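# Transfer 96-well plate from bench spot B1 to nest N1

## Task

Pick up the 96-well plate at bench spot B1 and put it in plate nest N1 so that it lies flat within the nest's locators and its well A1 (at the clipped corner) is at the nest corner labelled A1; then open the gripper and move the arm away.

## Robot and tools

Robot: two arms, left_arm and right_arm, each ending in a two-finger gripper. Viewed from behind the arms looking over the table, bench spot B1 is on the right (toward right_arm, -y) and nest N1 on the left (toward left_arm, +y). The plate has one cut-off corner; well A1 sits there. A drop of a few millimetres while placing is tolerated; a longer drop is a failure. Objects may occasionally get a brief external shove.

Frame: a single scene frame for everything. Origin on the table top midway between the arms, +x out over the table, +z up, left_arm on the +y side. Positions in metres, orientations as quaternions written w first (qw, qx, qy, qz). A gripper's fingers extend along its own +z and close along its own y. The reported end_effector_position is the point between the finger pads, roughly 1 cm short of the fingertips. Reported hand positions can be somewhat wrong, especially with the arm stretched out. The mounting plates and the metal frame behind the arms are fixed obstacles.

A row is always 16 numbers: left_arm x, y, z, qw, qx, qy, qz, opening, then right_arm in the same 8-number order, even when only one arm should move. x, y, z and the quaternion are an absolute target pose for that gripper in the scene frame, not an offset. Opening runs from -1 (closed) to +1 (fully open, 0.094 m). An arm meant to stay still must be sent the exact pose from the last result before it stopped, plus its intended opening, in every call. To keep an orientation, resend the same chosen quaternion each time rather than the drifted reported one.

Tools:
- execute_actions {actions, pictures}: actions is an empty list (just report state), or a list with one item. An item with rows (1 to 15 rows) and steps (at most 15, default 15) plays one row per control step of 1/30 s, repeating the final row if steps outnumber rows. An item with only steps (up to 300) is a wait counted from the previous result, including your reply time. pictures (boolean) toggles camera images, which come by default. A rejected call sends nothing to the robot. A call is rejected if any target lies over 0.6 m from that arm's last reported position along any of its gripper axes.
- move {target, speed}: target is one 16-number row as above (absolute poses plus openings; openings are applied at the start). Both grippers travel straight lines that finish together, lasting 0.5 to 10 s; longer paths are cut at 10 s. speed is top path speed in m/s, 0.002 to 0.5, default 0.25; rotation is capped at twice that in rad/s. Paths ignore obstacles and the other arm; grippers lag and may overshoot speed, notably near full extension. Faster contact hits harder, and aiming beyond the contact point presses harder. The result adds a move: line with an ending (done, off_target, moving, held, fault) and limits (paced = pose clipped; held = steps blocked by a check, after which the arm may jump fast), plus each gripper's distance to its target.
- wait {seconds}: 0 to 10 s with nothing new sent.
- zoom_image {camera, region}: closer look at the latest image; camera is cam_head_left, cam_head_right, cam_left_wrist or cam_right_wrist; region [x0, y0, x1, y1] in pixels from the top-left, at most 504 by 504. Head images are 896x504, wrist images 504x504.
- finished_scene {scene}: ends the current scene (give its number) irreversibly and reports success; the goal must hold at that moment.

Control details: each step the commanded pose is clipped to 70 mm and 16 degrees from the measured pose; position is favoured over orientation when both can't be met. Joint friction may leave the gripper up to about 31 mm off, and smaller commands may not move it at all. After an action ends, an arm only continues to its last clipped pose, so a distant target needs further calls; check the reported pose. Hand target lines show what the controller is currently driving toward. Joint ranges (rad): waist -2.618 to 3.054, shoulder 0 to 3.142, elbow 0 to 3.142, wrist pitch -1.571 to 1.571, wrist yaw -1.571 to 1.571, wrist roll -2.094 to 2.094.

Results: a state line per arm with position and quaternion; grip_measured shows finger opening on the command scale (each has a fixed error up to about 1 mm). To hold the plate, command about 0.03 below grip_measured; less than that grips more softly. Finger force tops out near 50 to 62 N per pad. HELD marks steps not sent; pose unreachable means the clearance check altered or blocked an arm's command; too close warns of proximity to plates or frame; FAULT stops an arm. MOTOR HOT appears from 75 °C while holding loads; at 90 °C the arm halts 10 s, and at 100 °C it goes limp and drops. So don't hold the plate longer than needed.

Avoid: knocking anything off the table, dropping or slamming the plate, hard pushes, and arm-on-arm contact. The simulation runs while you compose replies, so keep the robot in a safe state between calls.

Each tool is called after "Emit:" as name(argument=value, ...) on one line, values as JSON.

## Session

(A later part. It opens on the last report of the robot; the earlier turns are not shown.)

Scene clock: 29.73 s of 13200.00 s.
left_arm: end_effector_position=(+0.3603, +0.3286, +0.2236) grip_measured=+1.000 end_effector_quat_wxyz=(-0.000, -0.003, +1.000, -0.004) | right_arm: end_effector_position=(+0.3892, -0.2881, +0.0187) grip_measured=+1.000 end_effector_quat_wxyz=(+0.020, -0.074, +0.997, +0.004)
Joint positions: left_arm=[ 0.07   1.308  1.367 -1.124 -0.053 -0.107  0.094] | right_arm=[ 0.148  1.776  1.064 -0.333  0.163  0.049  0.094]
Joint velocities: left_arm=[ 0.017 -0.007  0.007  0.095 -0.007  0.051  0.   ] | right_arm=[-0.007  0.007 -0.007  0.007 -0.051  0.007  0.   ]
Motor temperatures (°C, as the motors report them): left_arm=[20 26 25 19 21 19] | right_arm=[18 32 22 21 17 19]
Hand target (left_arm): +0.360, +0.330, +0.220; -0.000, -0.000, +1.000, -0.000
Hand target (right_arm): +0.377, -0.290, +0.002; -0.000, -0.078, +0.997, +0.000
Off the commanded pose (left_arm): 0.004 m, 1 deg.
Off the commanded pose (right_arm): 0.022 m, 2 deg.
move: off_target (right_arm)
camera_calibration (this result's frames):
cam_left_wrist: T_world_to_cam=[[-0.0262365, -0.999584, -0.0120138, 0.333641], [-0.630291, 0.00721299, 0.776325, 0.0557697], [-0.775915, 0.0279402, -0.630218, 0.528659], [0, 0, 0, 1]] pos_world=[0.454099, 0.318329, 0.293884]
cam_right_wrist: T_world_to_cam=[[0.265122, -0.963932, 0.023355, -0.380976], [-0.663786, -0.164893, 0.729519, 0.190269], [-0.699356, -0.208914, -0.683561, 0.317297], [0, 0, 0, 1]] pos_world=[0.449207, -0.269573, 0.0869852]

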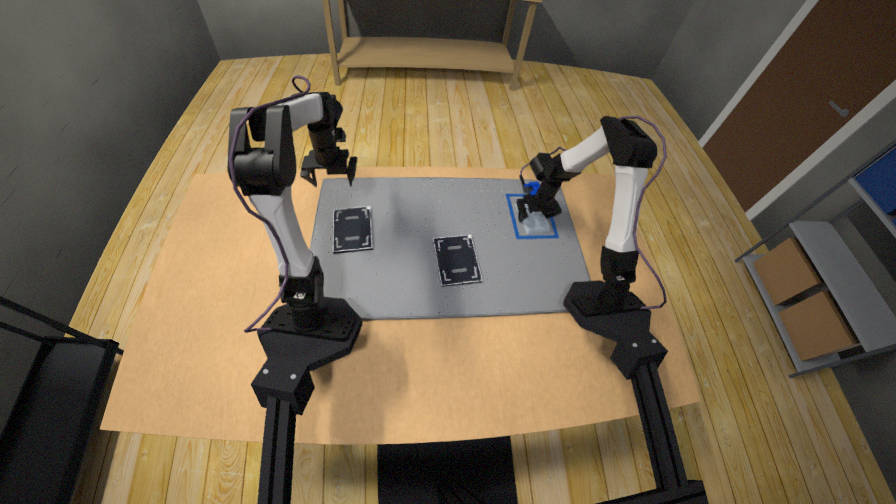

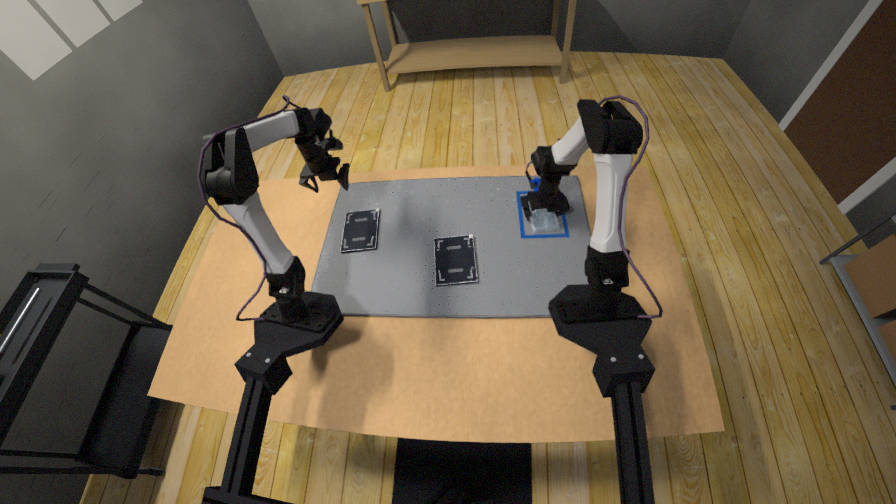

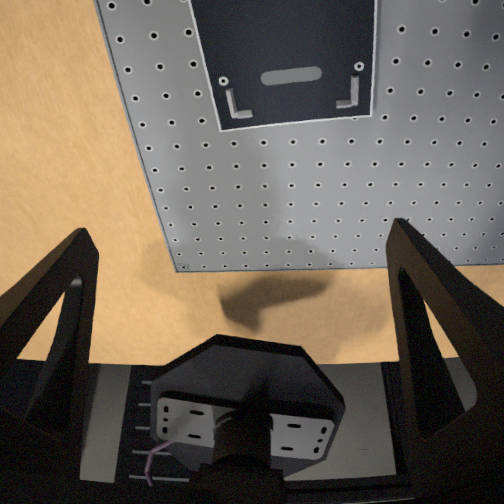

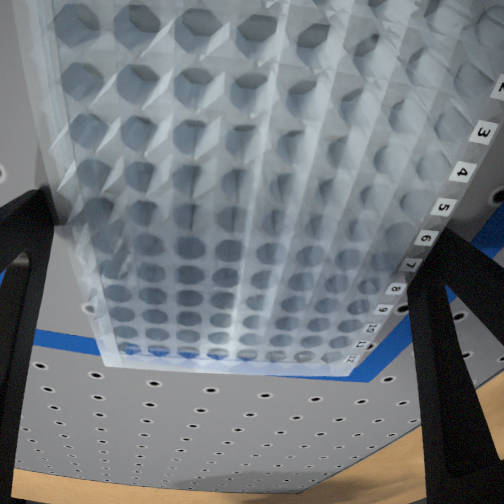

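Emit:
move(target=[0.36,0.33,0.22,0,0,1,0,1,0.385,-0.2895,0.008,0,-0.078,0.997,0,0.72], speed=0.02)

Emit:
move(target=[0.36,0.33,0.22,0,0,1,0,0.99,0.389,-0.288,0.10,0,-0.078,0.997,0,0.72], speed=0.08)

Scene clock: 33.20 s of 13200.00 s.
left_arm: end_effector_position=(+0.3603, +0.3286, +0.2236) grip_measured=+1.000 end_effector_quat_wxyz=(-0.000, -0.003, +1.000, -0.004) | right_arm: end_effector_position=(+0.3884, -0.2891, +0.0183) grip_measured=+0.780 end_effector_quat_wxyz=(+0.019, -0.074, +0.997, +0.001)
Joint positions: left_arm=[ 0.07   1.308  1.367 -1.124 -0.053 -0.107  0.094] | right_arm=[ 0.148  1.777  1.064 -0.336  0.169  0.049  0.084]
Joint velocities: left_arm=[ 0.002 -0.002  0.002  0.037  0.007 -0.11   0.   ] | right_arm=[-0.002  0.002 -0.002  0.022 -0.007 -0.022 -0.001]
Motor temperatures (°C, as the motors report them): left_arm=[20 27 25 19 21 19] | right_arm=[18 33 22 21 17 19]
Hand target (left_arm): +0.360, +0.330, +0.220; -0.000, -0.000, +1.000, -0.000
Hand target (right_arm): +0.385, -0.290, +0.008; +0.000, -0.078, +0.997, -0.000
Off the commanded pose (left_arm): 0.004 m, 1 deg.
Off the commanded pose (right_arm): 0.011 m, 2 deg.
move: off_target (right_arm)
camera_calibration (this result's frames):
cam_left_wrist: T_world_to_cam=[[-0.0262365, -0.999584, -0.0120138, 0.333641], [-0.630291, 0.00721299, 0.776325, 0.0557697], [-0.775915, 0.0279402, -0.630218, 0.528659], [0, 0, 0, 1]] pos_world=[0.454099, 0.318329, 0.293884]
cam_right_wrist: T_world_to_cam=[[0.265594, -0.963666, 0.0284347, -0.381957], [-0.661791, -0.160789, 0.732243, 0.190252], [-0.701065, -0.213297, -0.68045, 0.315635], [0, 0, 0, 1]] pos_world=[0.448634, -0.270164, 0.086324]

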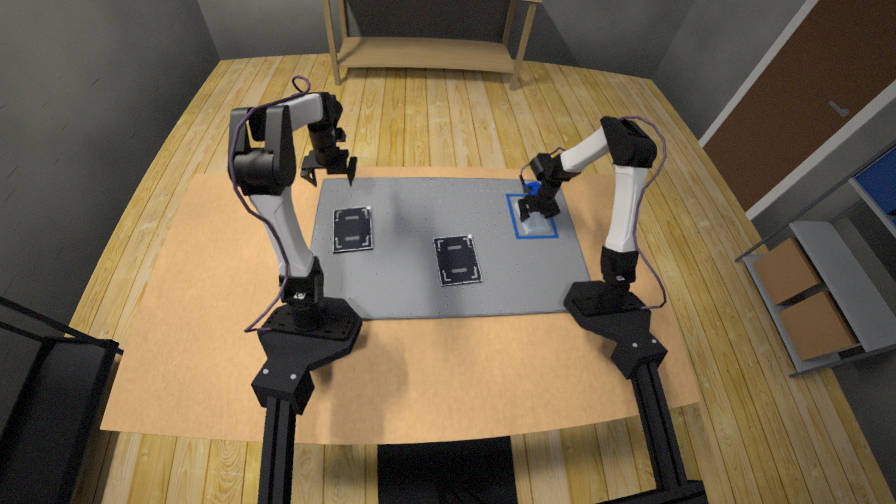

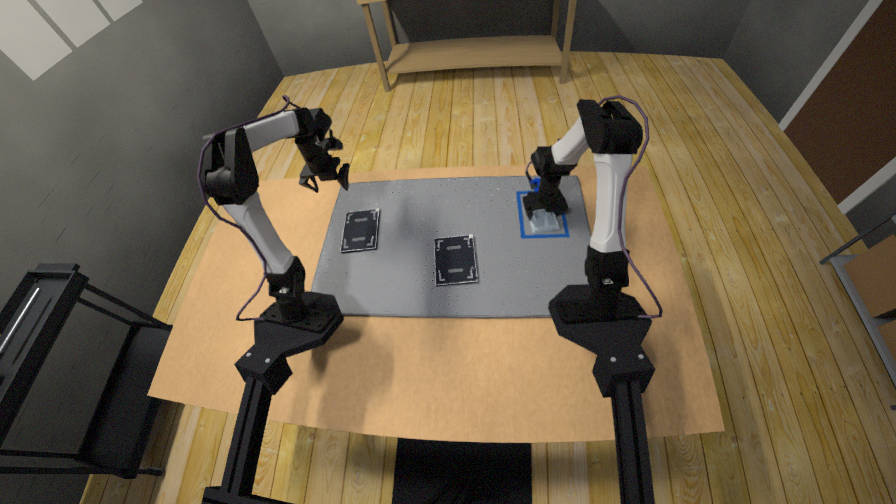

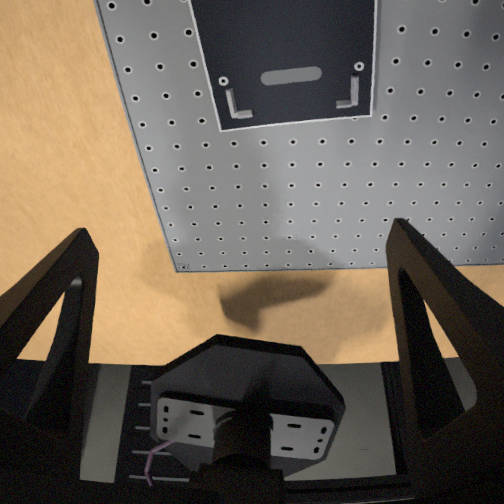

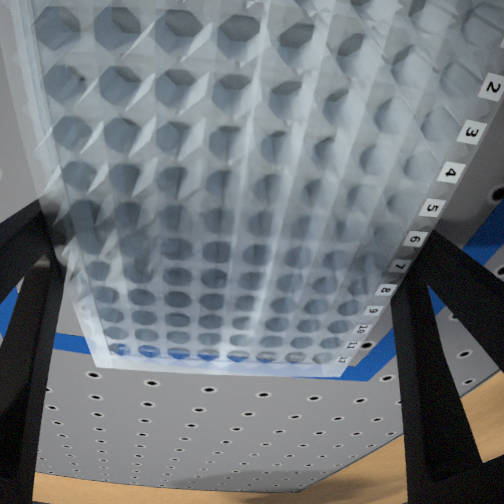

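Scene clock: 34.77 s of 13200.00 s.
left_arm: end_effector_position=(+0.3603, +0.3286, +0.2236) grip_measured=+0.991 end_effector_quat_wxyz=(-0.000, -0.003, +1.000, -0.004) | right_arm: end_effector_position=(+0.3849, -0.2896, +0.0911) grip_measured=+0.780 end_effector_quat_wxyz=(-0.009, -0.079, +0.997, +0.001)
Joint positions: left_arm=[ 0.07   1.308  1.367 -1.124 -0.053 -0.107  0.094] | right_arm=[ 0.184  1.599  1.153 -0.662  0.178  0.082  0.084]
Joint velocities: left_arm=[-0.007  0.012  0.007 -0.037  0.037 -0.051 -0.   ] | right_arm=[ 0.007 -0.012 -0.022 -0.037 -0.037 -0.037 -0.   ]
Motor temperatures (°C, as the motors report them): left_arm=[20 27 25 19 21 19] | right_arm=[18 33 22 21 17 19]
Hand target (left_arm): +0.360, +0.330, +0.220; -0.000, -0.000, +1.000, -0.000
Hand target (right_arm): +0.391, -0.287, +0.099; +0.000, -0.078, +0.997, -0.000
Off the commanded pose (left_arm): 0.004 m, 1 deg.
Off the commanded pose (right_arm): 0.010 m, 1 deg.
move: done
camera_calibration (this result's frames):
cam_left_wrist: T_world_to_cam=[[-0.0262365, -0.999584, -0.0120138, 0.333641], [-0.630291, 0.00721299, 0.776325, 0.0557697], [-0.775915, 0.0279402, -0.630218, 0.528659], [0, 0, 0, 1]] pos_world=[0.454099, 0.318329, 0.293884]
cam_right_wrist: T_world_to_cam=[[0.275417, -0.961168, 0.0173772, -0.385594], [-0.619272, -0.163565, 0.767951, 0.114127], [-0.735287, -0.222268, -0.640273, 0.369458], [0, 0, 0, 1]] pos_world=[0.448533, -0.269835, 0.15561]

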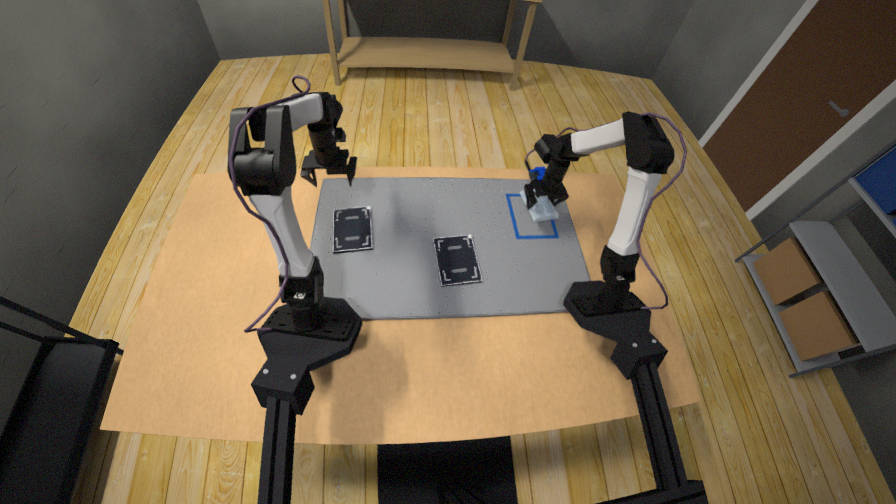

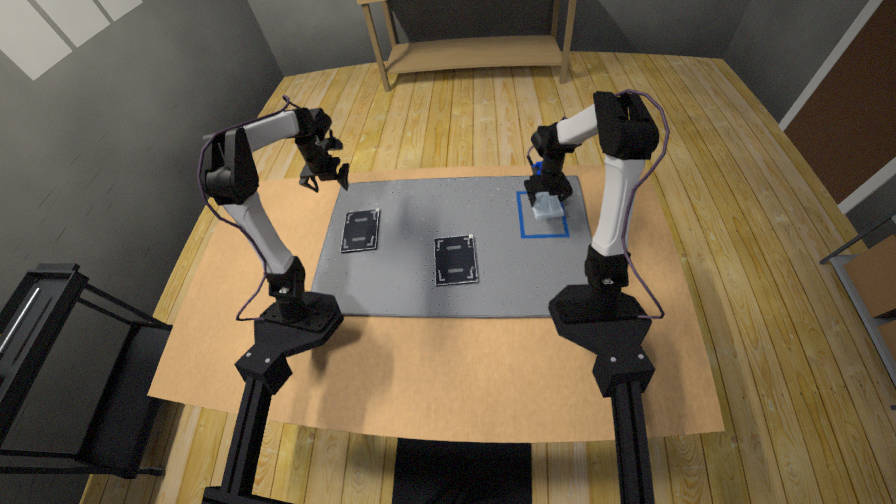

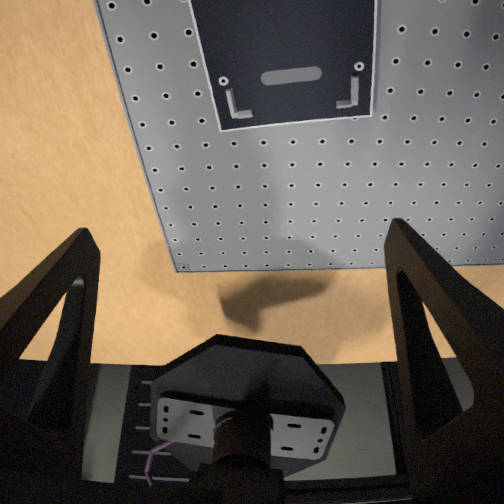

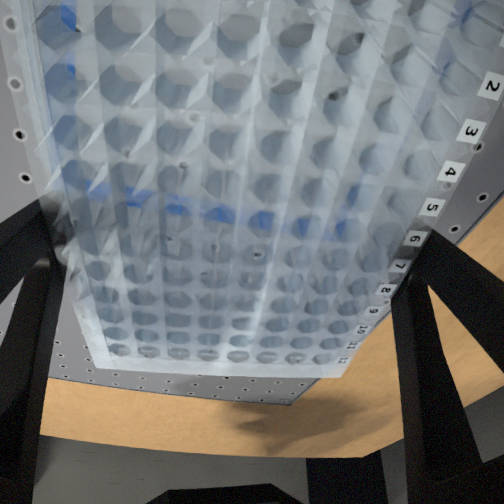

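Emit:
move(target=[0.36,0.33,0.22,0,0,1,0,0.99,0.435,0.0,0.07,0,0,1,0,0.72], speed=0.15)

Emit:
move(target=[0.36,0.33,0.22,0,0,1,0,0.99,0.435,0.0,0.025,0,0,1,0,0.72], speed=0.04)

Scene clock: 42.87 s of 13200.00 s.
left_arm: end_effector_position=(+0.3603, +0.3286, +0.2236) grip_measured=+0.991 end_effector_quat_wxyz=(-0.000, -0.003, +1.000, -0.004) | right_arm: end_effector_position=(+0.4426, +0.0009, +0.0779) grip_measured=+0.780 end_effector_quat_wxyz=(+0.010, +0.000, +1.000, +0.009)
Joint positions: left_arm=[ 0.07   1.308  1.367 -1.124 -0.053 -0.107  0.094] | right_arm=[ 0.719  2.588  2.653 -1.278  0.397  0.738  0.084]
Joint velocities: left_arm=[ 0.012 -0.002 -0.002 -0.007 -0.007 -0.007 -0.001] | right_arm=[-0.007  0.012  0.012 -0.066 -0.022  0.051 -0.   ]
Motor temperatures (°C, as the motors report them): left_arm=[20 27 25 19 21 19] | right_arm=[18 36 23 21 17 19]
Hand target (left_arm): +0.360, +0.330, +0.220; -0.000, -0.000, +1.000, -0.000
Hand target (right_arm): +0.437, -0.000, +0.068; +0.004, -0.002, +1.000, -0.002
Off the commanded pose (left_arm): 0.004 m, 1 deg.
Off the commanded pose (right_arm): 0.011 m, 2 deg.
After step 90, 2.13 s passed at rest.
move: off_target (right_arm)
camera_calibration (this result's frames):
cam_left_wrist: T_world_to_cam=[[-0.0262365, -0.999584, -0.0120138, 0.333641], [-0.630291, 0.00721299, 0.776325, 0.0557697], [-0.775915, 0.0279402, -0.630218, 0.528659], [0, 0, 0, 1]] pos_world=[0.454099, 0.318329, 0.293884]
cam_right_wrist: T_world_to_cam=[[0.120101, -0.992739, 0.006717, -0.0524664], [-0.665582, -0.0754979, 0.742496, 0.229933], [-0.736598, -0.0936453, -0.669816, 0.470799], [0, 0, 0, 1]] pos_world=[0.50613, 0.00936209, 0.144977]

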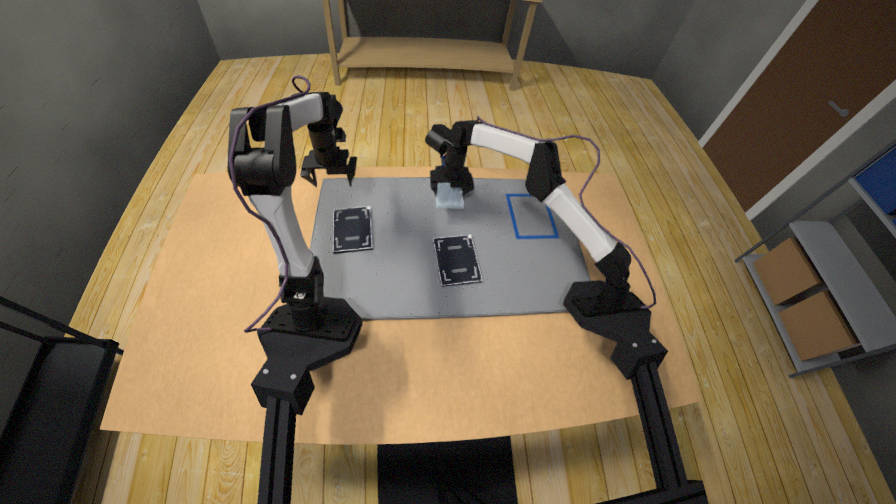

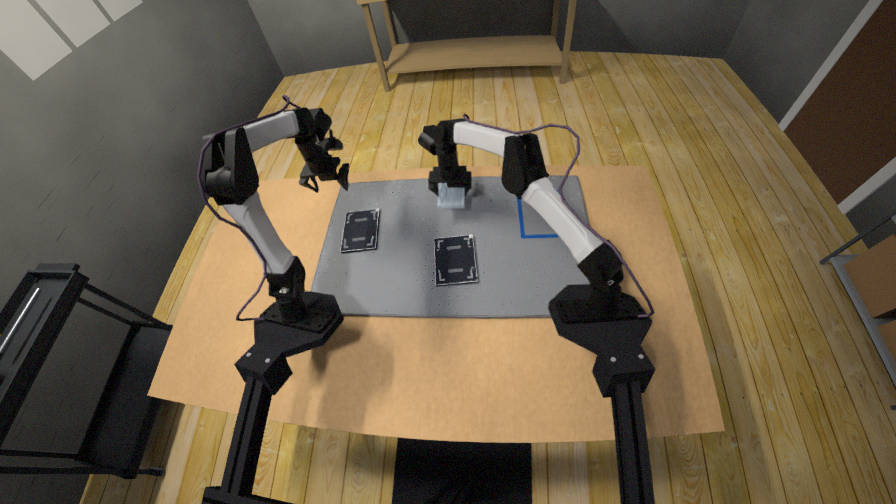

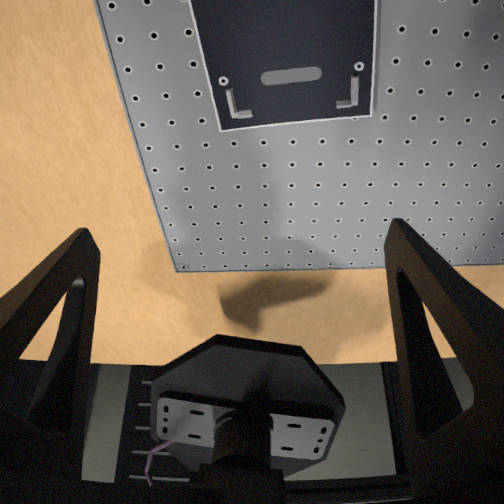

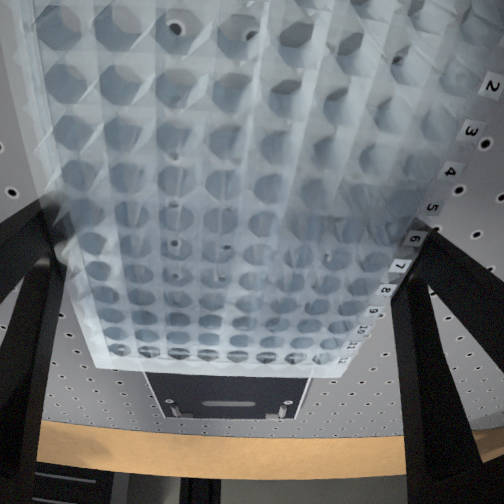

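Scene clock: 44.47 s of 13200.00 s.
left_arm: end_effector_position=(+0.3603, +0.3286, +0.2236) grip_measured=+0.991 end_effector_quat_wxyz=(-0.000, -0.003, +1.000, -0.004) | right_arm: end_effector_position=(+0.4465, +0.0044, +0.0536) grip_measured=+0.780 end_effector_quat_wxyz=(+0.022, +0.008, +1.000, +0.016)
Joint positions: left_arm=[ 0.07   1.308  1.367 -1.124 -0.053 -0.107  0.094] | right_arm=[ 0.703  2.588  2.561 -1.151  0.397  0.726  0.084]
Joint velocities: left_arm=[-0.002 -0.012 -0.012 -0.037 -0.037 -0.051  0.001] | right_arm=[-0.012 -0.012 -0.007  0.022 -0.095 -0.022  0.   ]
Motor temperatures (°C, as the motors report them): left_arm=[20 27 25 19 21 19] | right_arm=[18 37 23 21 17 19]
Hand target (left_arm): +0.360, +0.330, +0.220; -0.000, -0.000, +1.000, -0.000
Hand target (right_arm): +0.434, -0.002, +0.026; -0.000, +0.000, +1.000, +0.000
Off the commanded pose (left_arm): 0.004 m, 1 deg.
Off the commanded pose (right_arm): 0.031 m, 3 deg.
move: off_target (right_arm)
camera_calibration (this result's frames):
cam_left_wrist: T_world_to_cam=[[-0.0262365, -0.999584, -0.0120138, 0.333641], [-0.630291, 0.00721299, 0.776325, 0.0557697], [-0.775915, 0.0279402, -0.630218, 0.528659], [0, 0, 0, 1]] pos_world=[0.454099, 0.318329, 0.293884]
cam_right_wrist: T_world_to_cam=[[0.105241, -0.994439, -0.00396396, -0.0420215], [-0.683343, -0.0752128, 0.726213, 0.259641], [-0.722473, -0.0737188, -0.687458, 0.452266], [0, 0, 0, 1]] pos_world=[0.508596, 0.011081, 0.122193]

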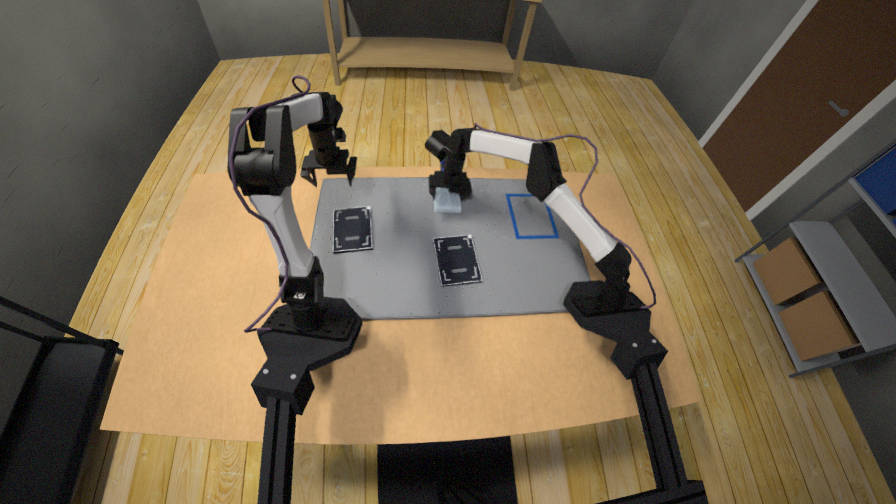

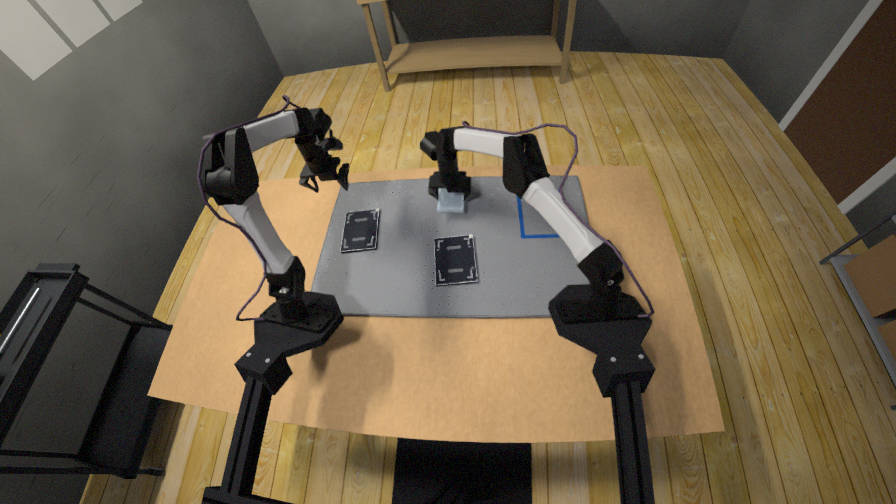

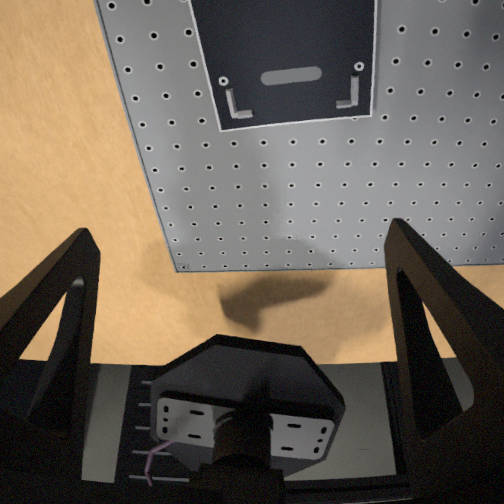

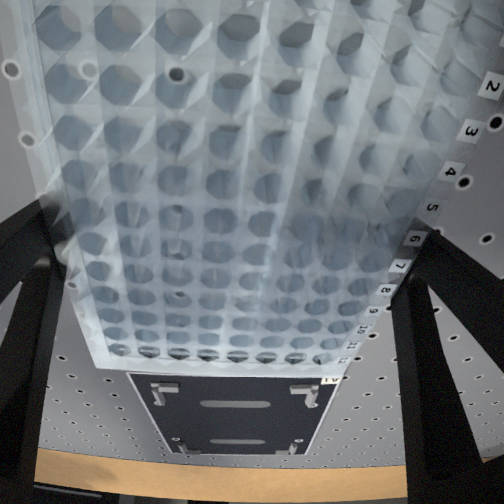

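Emit:
move(target=[0.36,0.33,0.22,0,0,1,0,0.99,0.435,0,0.008,0,0,1,0,0.72], speed=0.03)

Scene clock: 53.03 s of 13200.00 s.
left_arm: end_effector_position=(+0.3603, +0.3286, +0.2236) grip_measured=+0.991 end_effector_quat_wxyz=(-0.000, -0.003, +1.000, -0.004) | right_arm: end_effector_position=(+0.4411, +0.0047, +0.0275) grip_measured=+0.780 end_effector_quat_wxyz=(+0.015, +0.003, +1.000, +0.010)
Joint positions: left_arm=[ 0.07   1.308  1.367 -1.124 -0.053 -0.107  0.094] | right_arm=[ 0.69   2.638  2.561 -1.117  0.393  0.713  0.084]
Joint velocities: left_arm=[ 0.002 -0.012  0.002  0.037 -0.022  0.007  0.001] | right_arm=[-0.007 -0.017 -0.017  0.007 -0.081  0.022  0.   ]
Motor temperatures (°C, as the motors report them): left_arm=[20 28 26 19 21 19] | right_arm=[19 41 23 21 17 19]
Hand target (left_arm): +0.360, +0.330, +0.220; -0.000, -0.000, +1.000, -0.000
Hand target (right_arm): +0.434, -0.001, +0.009; -0.000, +0.000, +1.000, +0.000
Off the commanded pose (left_arm): 0.004 m, 1 deg.
Off the commanded pose (right_arm): 0.021 m, 2 deg.
After step 90, 3.67 s passed at rest.
move: off_target (right_arm)
camera_calibration (this result's frames):
cam_left_wrist: T_world_to_cam=[[-0.0262365, -0.999584, -0.0120138, 0.333641], [-0.630291, 0.00721299, 0.776325, 0.0557697], [-0.775915, 0.0279402, -0.630218, 0.528659], [0, 0, 0, 1]] pos_world=[0.454099, 0.318329, 0.293884]
cam_right_wrist: T_world_to_cam=[[0.113413, -0.99352, 0.00746066, -0.0452135], [-0.672443, -0.0712289, 0.736713, 0.269858], [-0.731408, -0.0885697, -0.676164, 0.434146], [0, 0, 0, 1]] pos_world=[0.504129, 0.0127534, 0.0950832]

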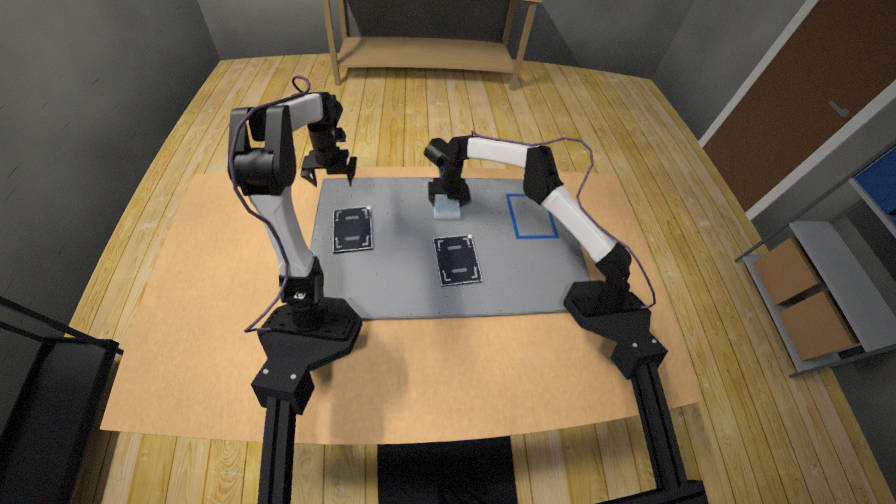

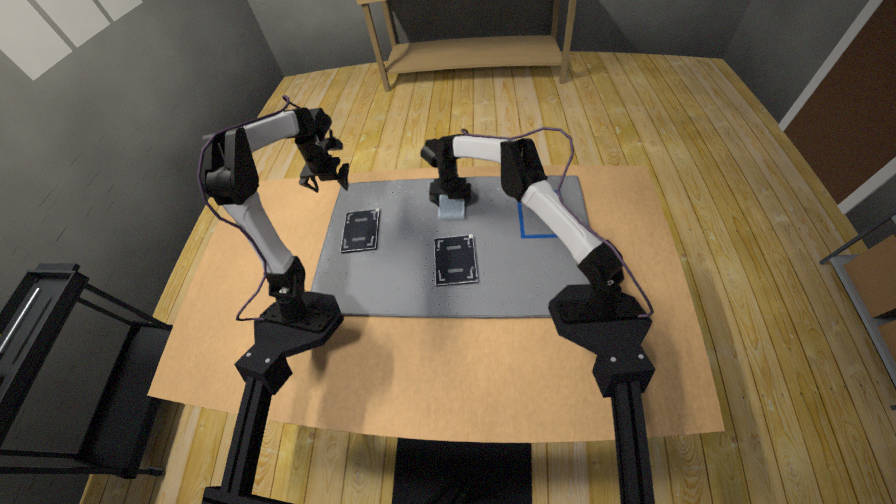

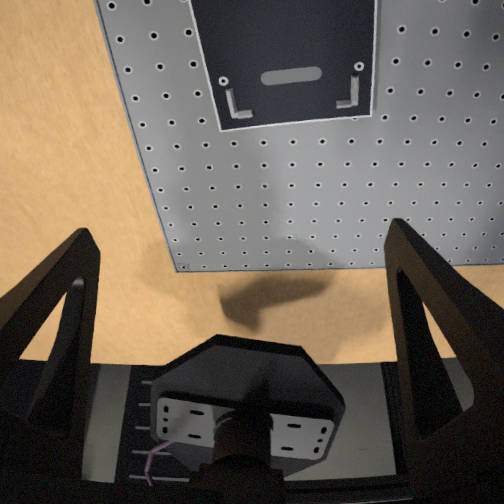

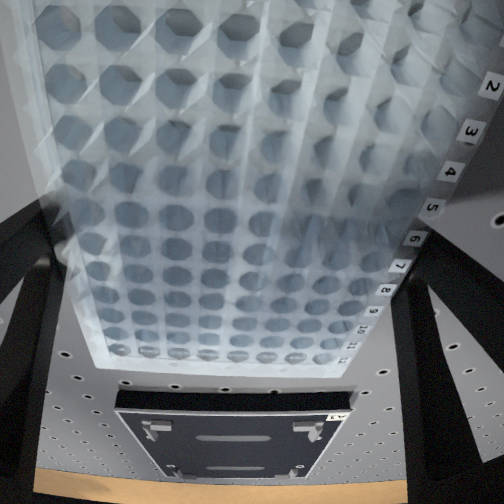

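Emit:
move(target=[0.36,0.33,0.22,0,0,1,0,0.99,0.425,0,-0.002,0,0,1,0,0.72], speed=0.02)

Scene clock: 58.77 s of 13200.00 s.
left_arm: end_effector_position=(+0.3603, +0.3286, +0.2236) grip_measured=+0.991 end_effector_quat_wxyz=(-0.000, -0.003, +1.000, -0.004) | right_arm: end_effector_position=(+0.4361, +0.0047, +0.0186) grip_measured=+0.780 end_effector_quat_wxyz=(+0.016, +0.004, +1.000, +0.010)
Joint positions: left_arm=[ 0.07   1.308  1.367 -1.124 -0.053 -0.107  0.094] | right_arm=[ 0.69   2.613  2.471 -1.048  0.395  0.713  0.084]
Joint velocities: left_arm=[-0.007 -0.012 -0.007 -0.007 -0.037  0.037 -0.   ] | right_arm=[ 0.012 -0.007 -0.027 -0.022  0.007 -0.022 -0.   ]
Motor temperatures (°C, as the motors report them): left_arm=[20 28 26 19 21 19] | right_arm=[19 44 23 21 17 19]
Hand target (left_arm): +0.360, +0.330, +0.220; -0.000, -0.000, +1.000, -0.000
Hand target (right_arm): +0.424, -0.001, -0.001; -0.000, +0.000, +1.000, -0.000
Off the commanded pose (left_arm): 0.004 m, 1 deg.
Off the commanded pose (right_arm): 0.024 m, 2 deg.
After step 90, 0.80 s passed at rest.
move: off_target (right_arm)
camera_calibration (this result's frames):
cam_left_wrist: T_world_to_cam=[[-0.0262365, -0.999584, -0.0120138, 0.333641], [-0.630291, 0.00721299, 0.776325, 0.0557697], [-0.775915, 0.0279402, -0.630218, 0.528659], [0, 0, 0, 1]] pos_world=[0.454099, 0.318329, 0.293884]
cam_right_wrist: T_world_to_cam=[[0.112406, -0.993636, 0.00724164, -0.0441544], [-0.675185, -0.0710301, 0.734221, 0.274261], [-0.729034, -0.0874205, -0.678872, 0.423449], [0, 0, 0, 1]] pos_world=[0.498849, 0.0126255, 0.0864194]

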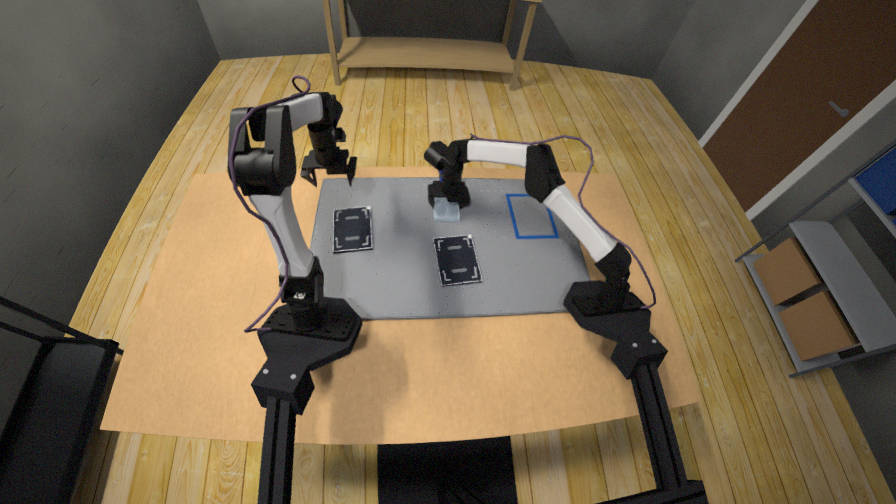

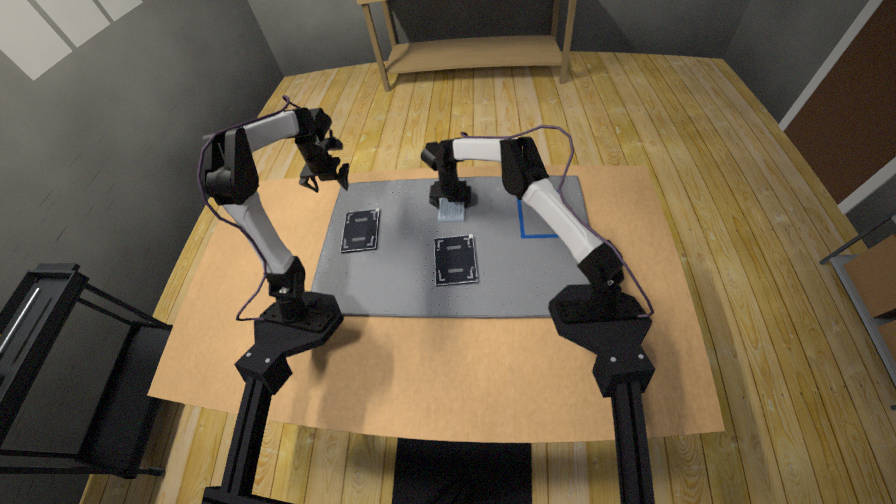

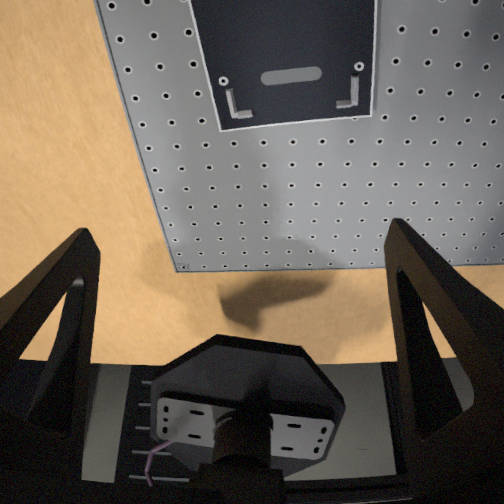

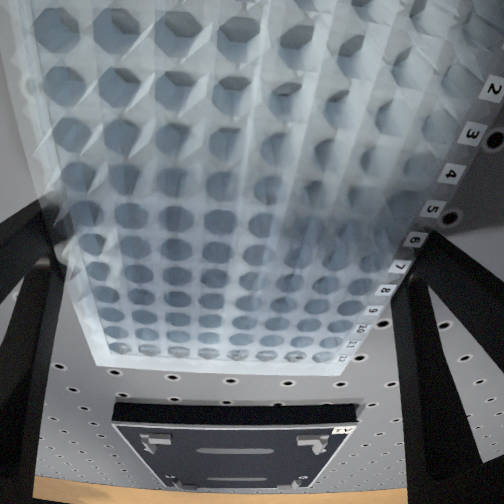

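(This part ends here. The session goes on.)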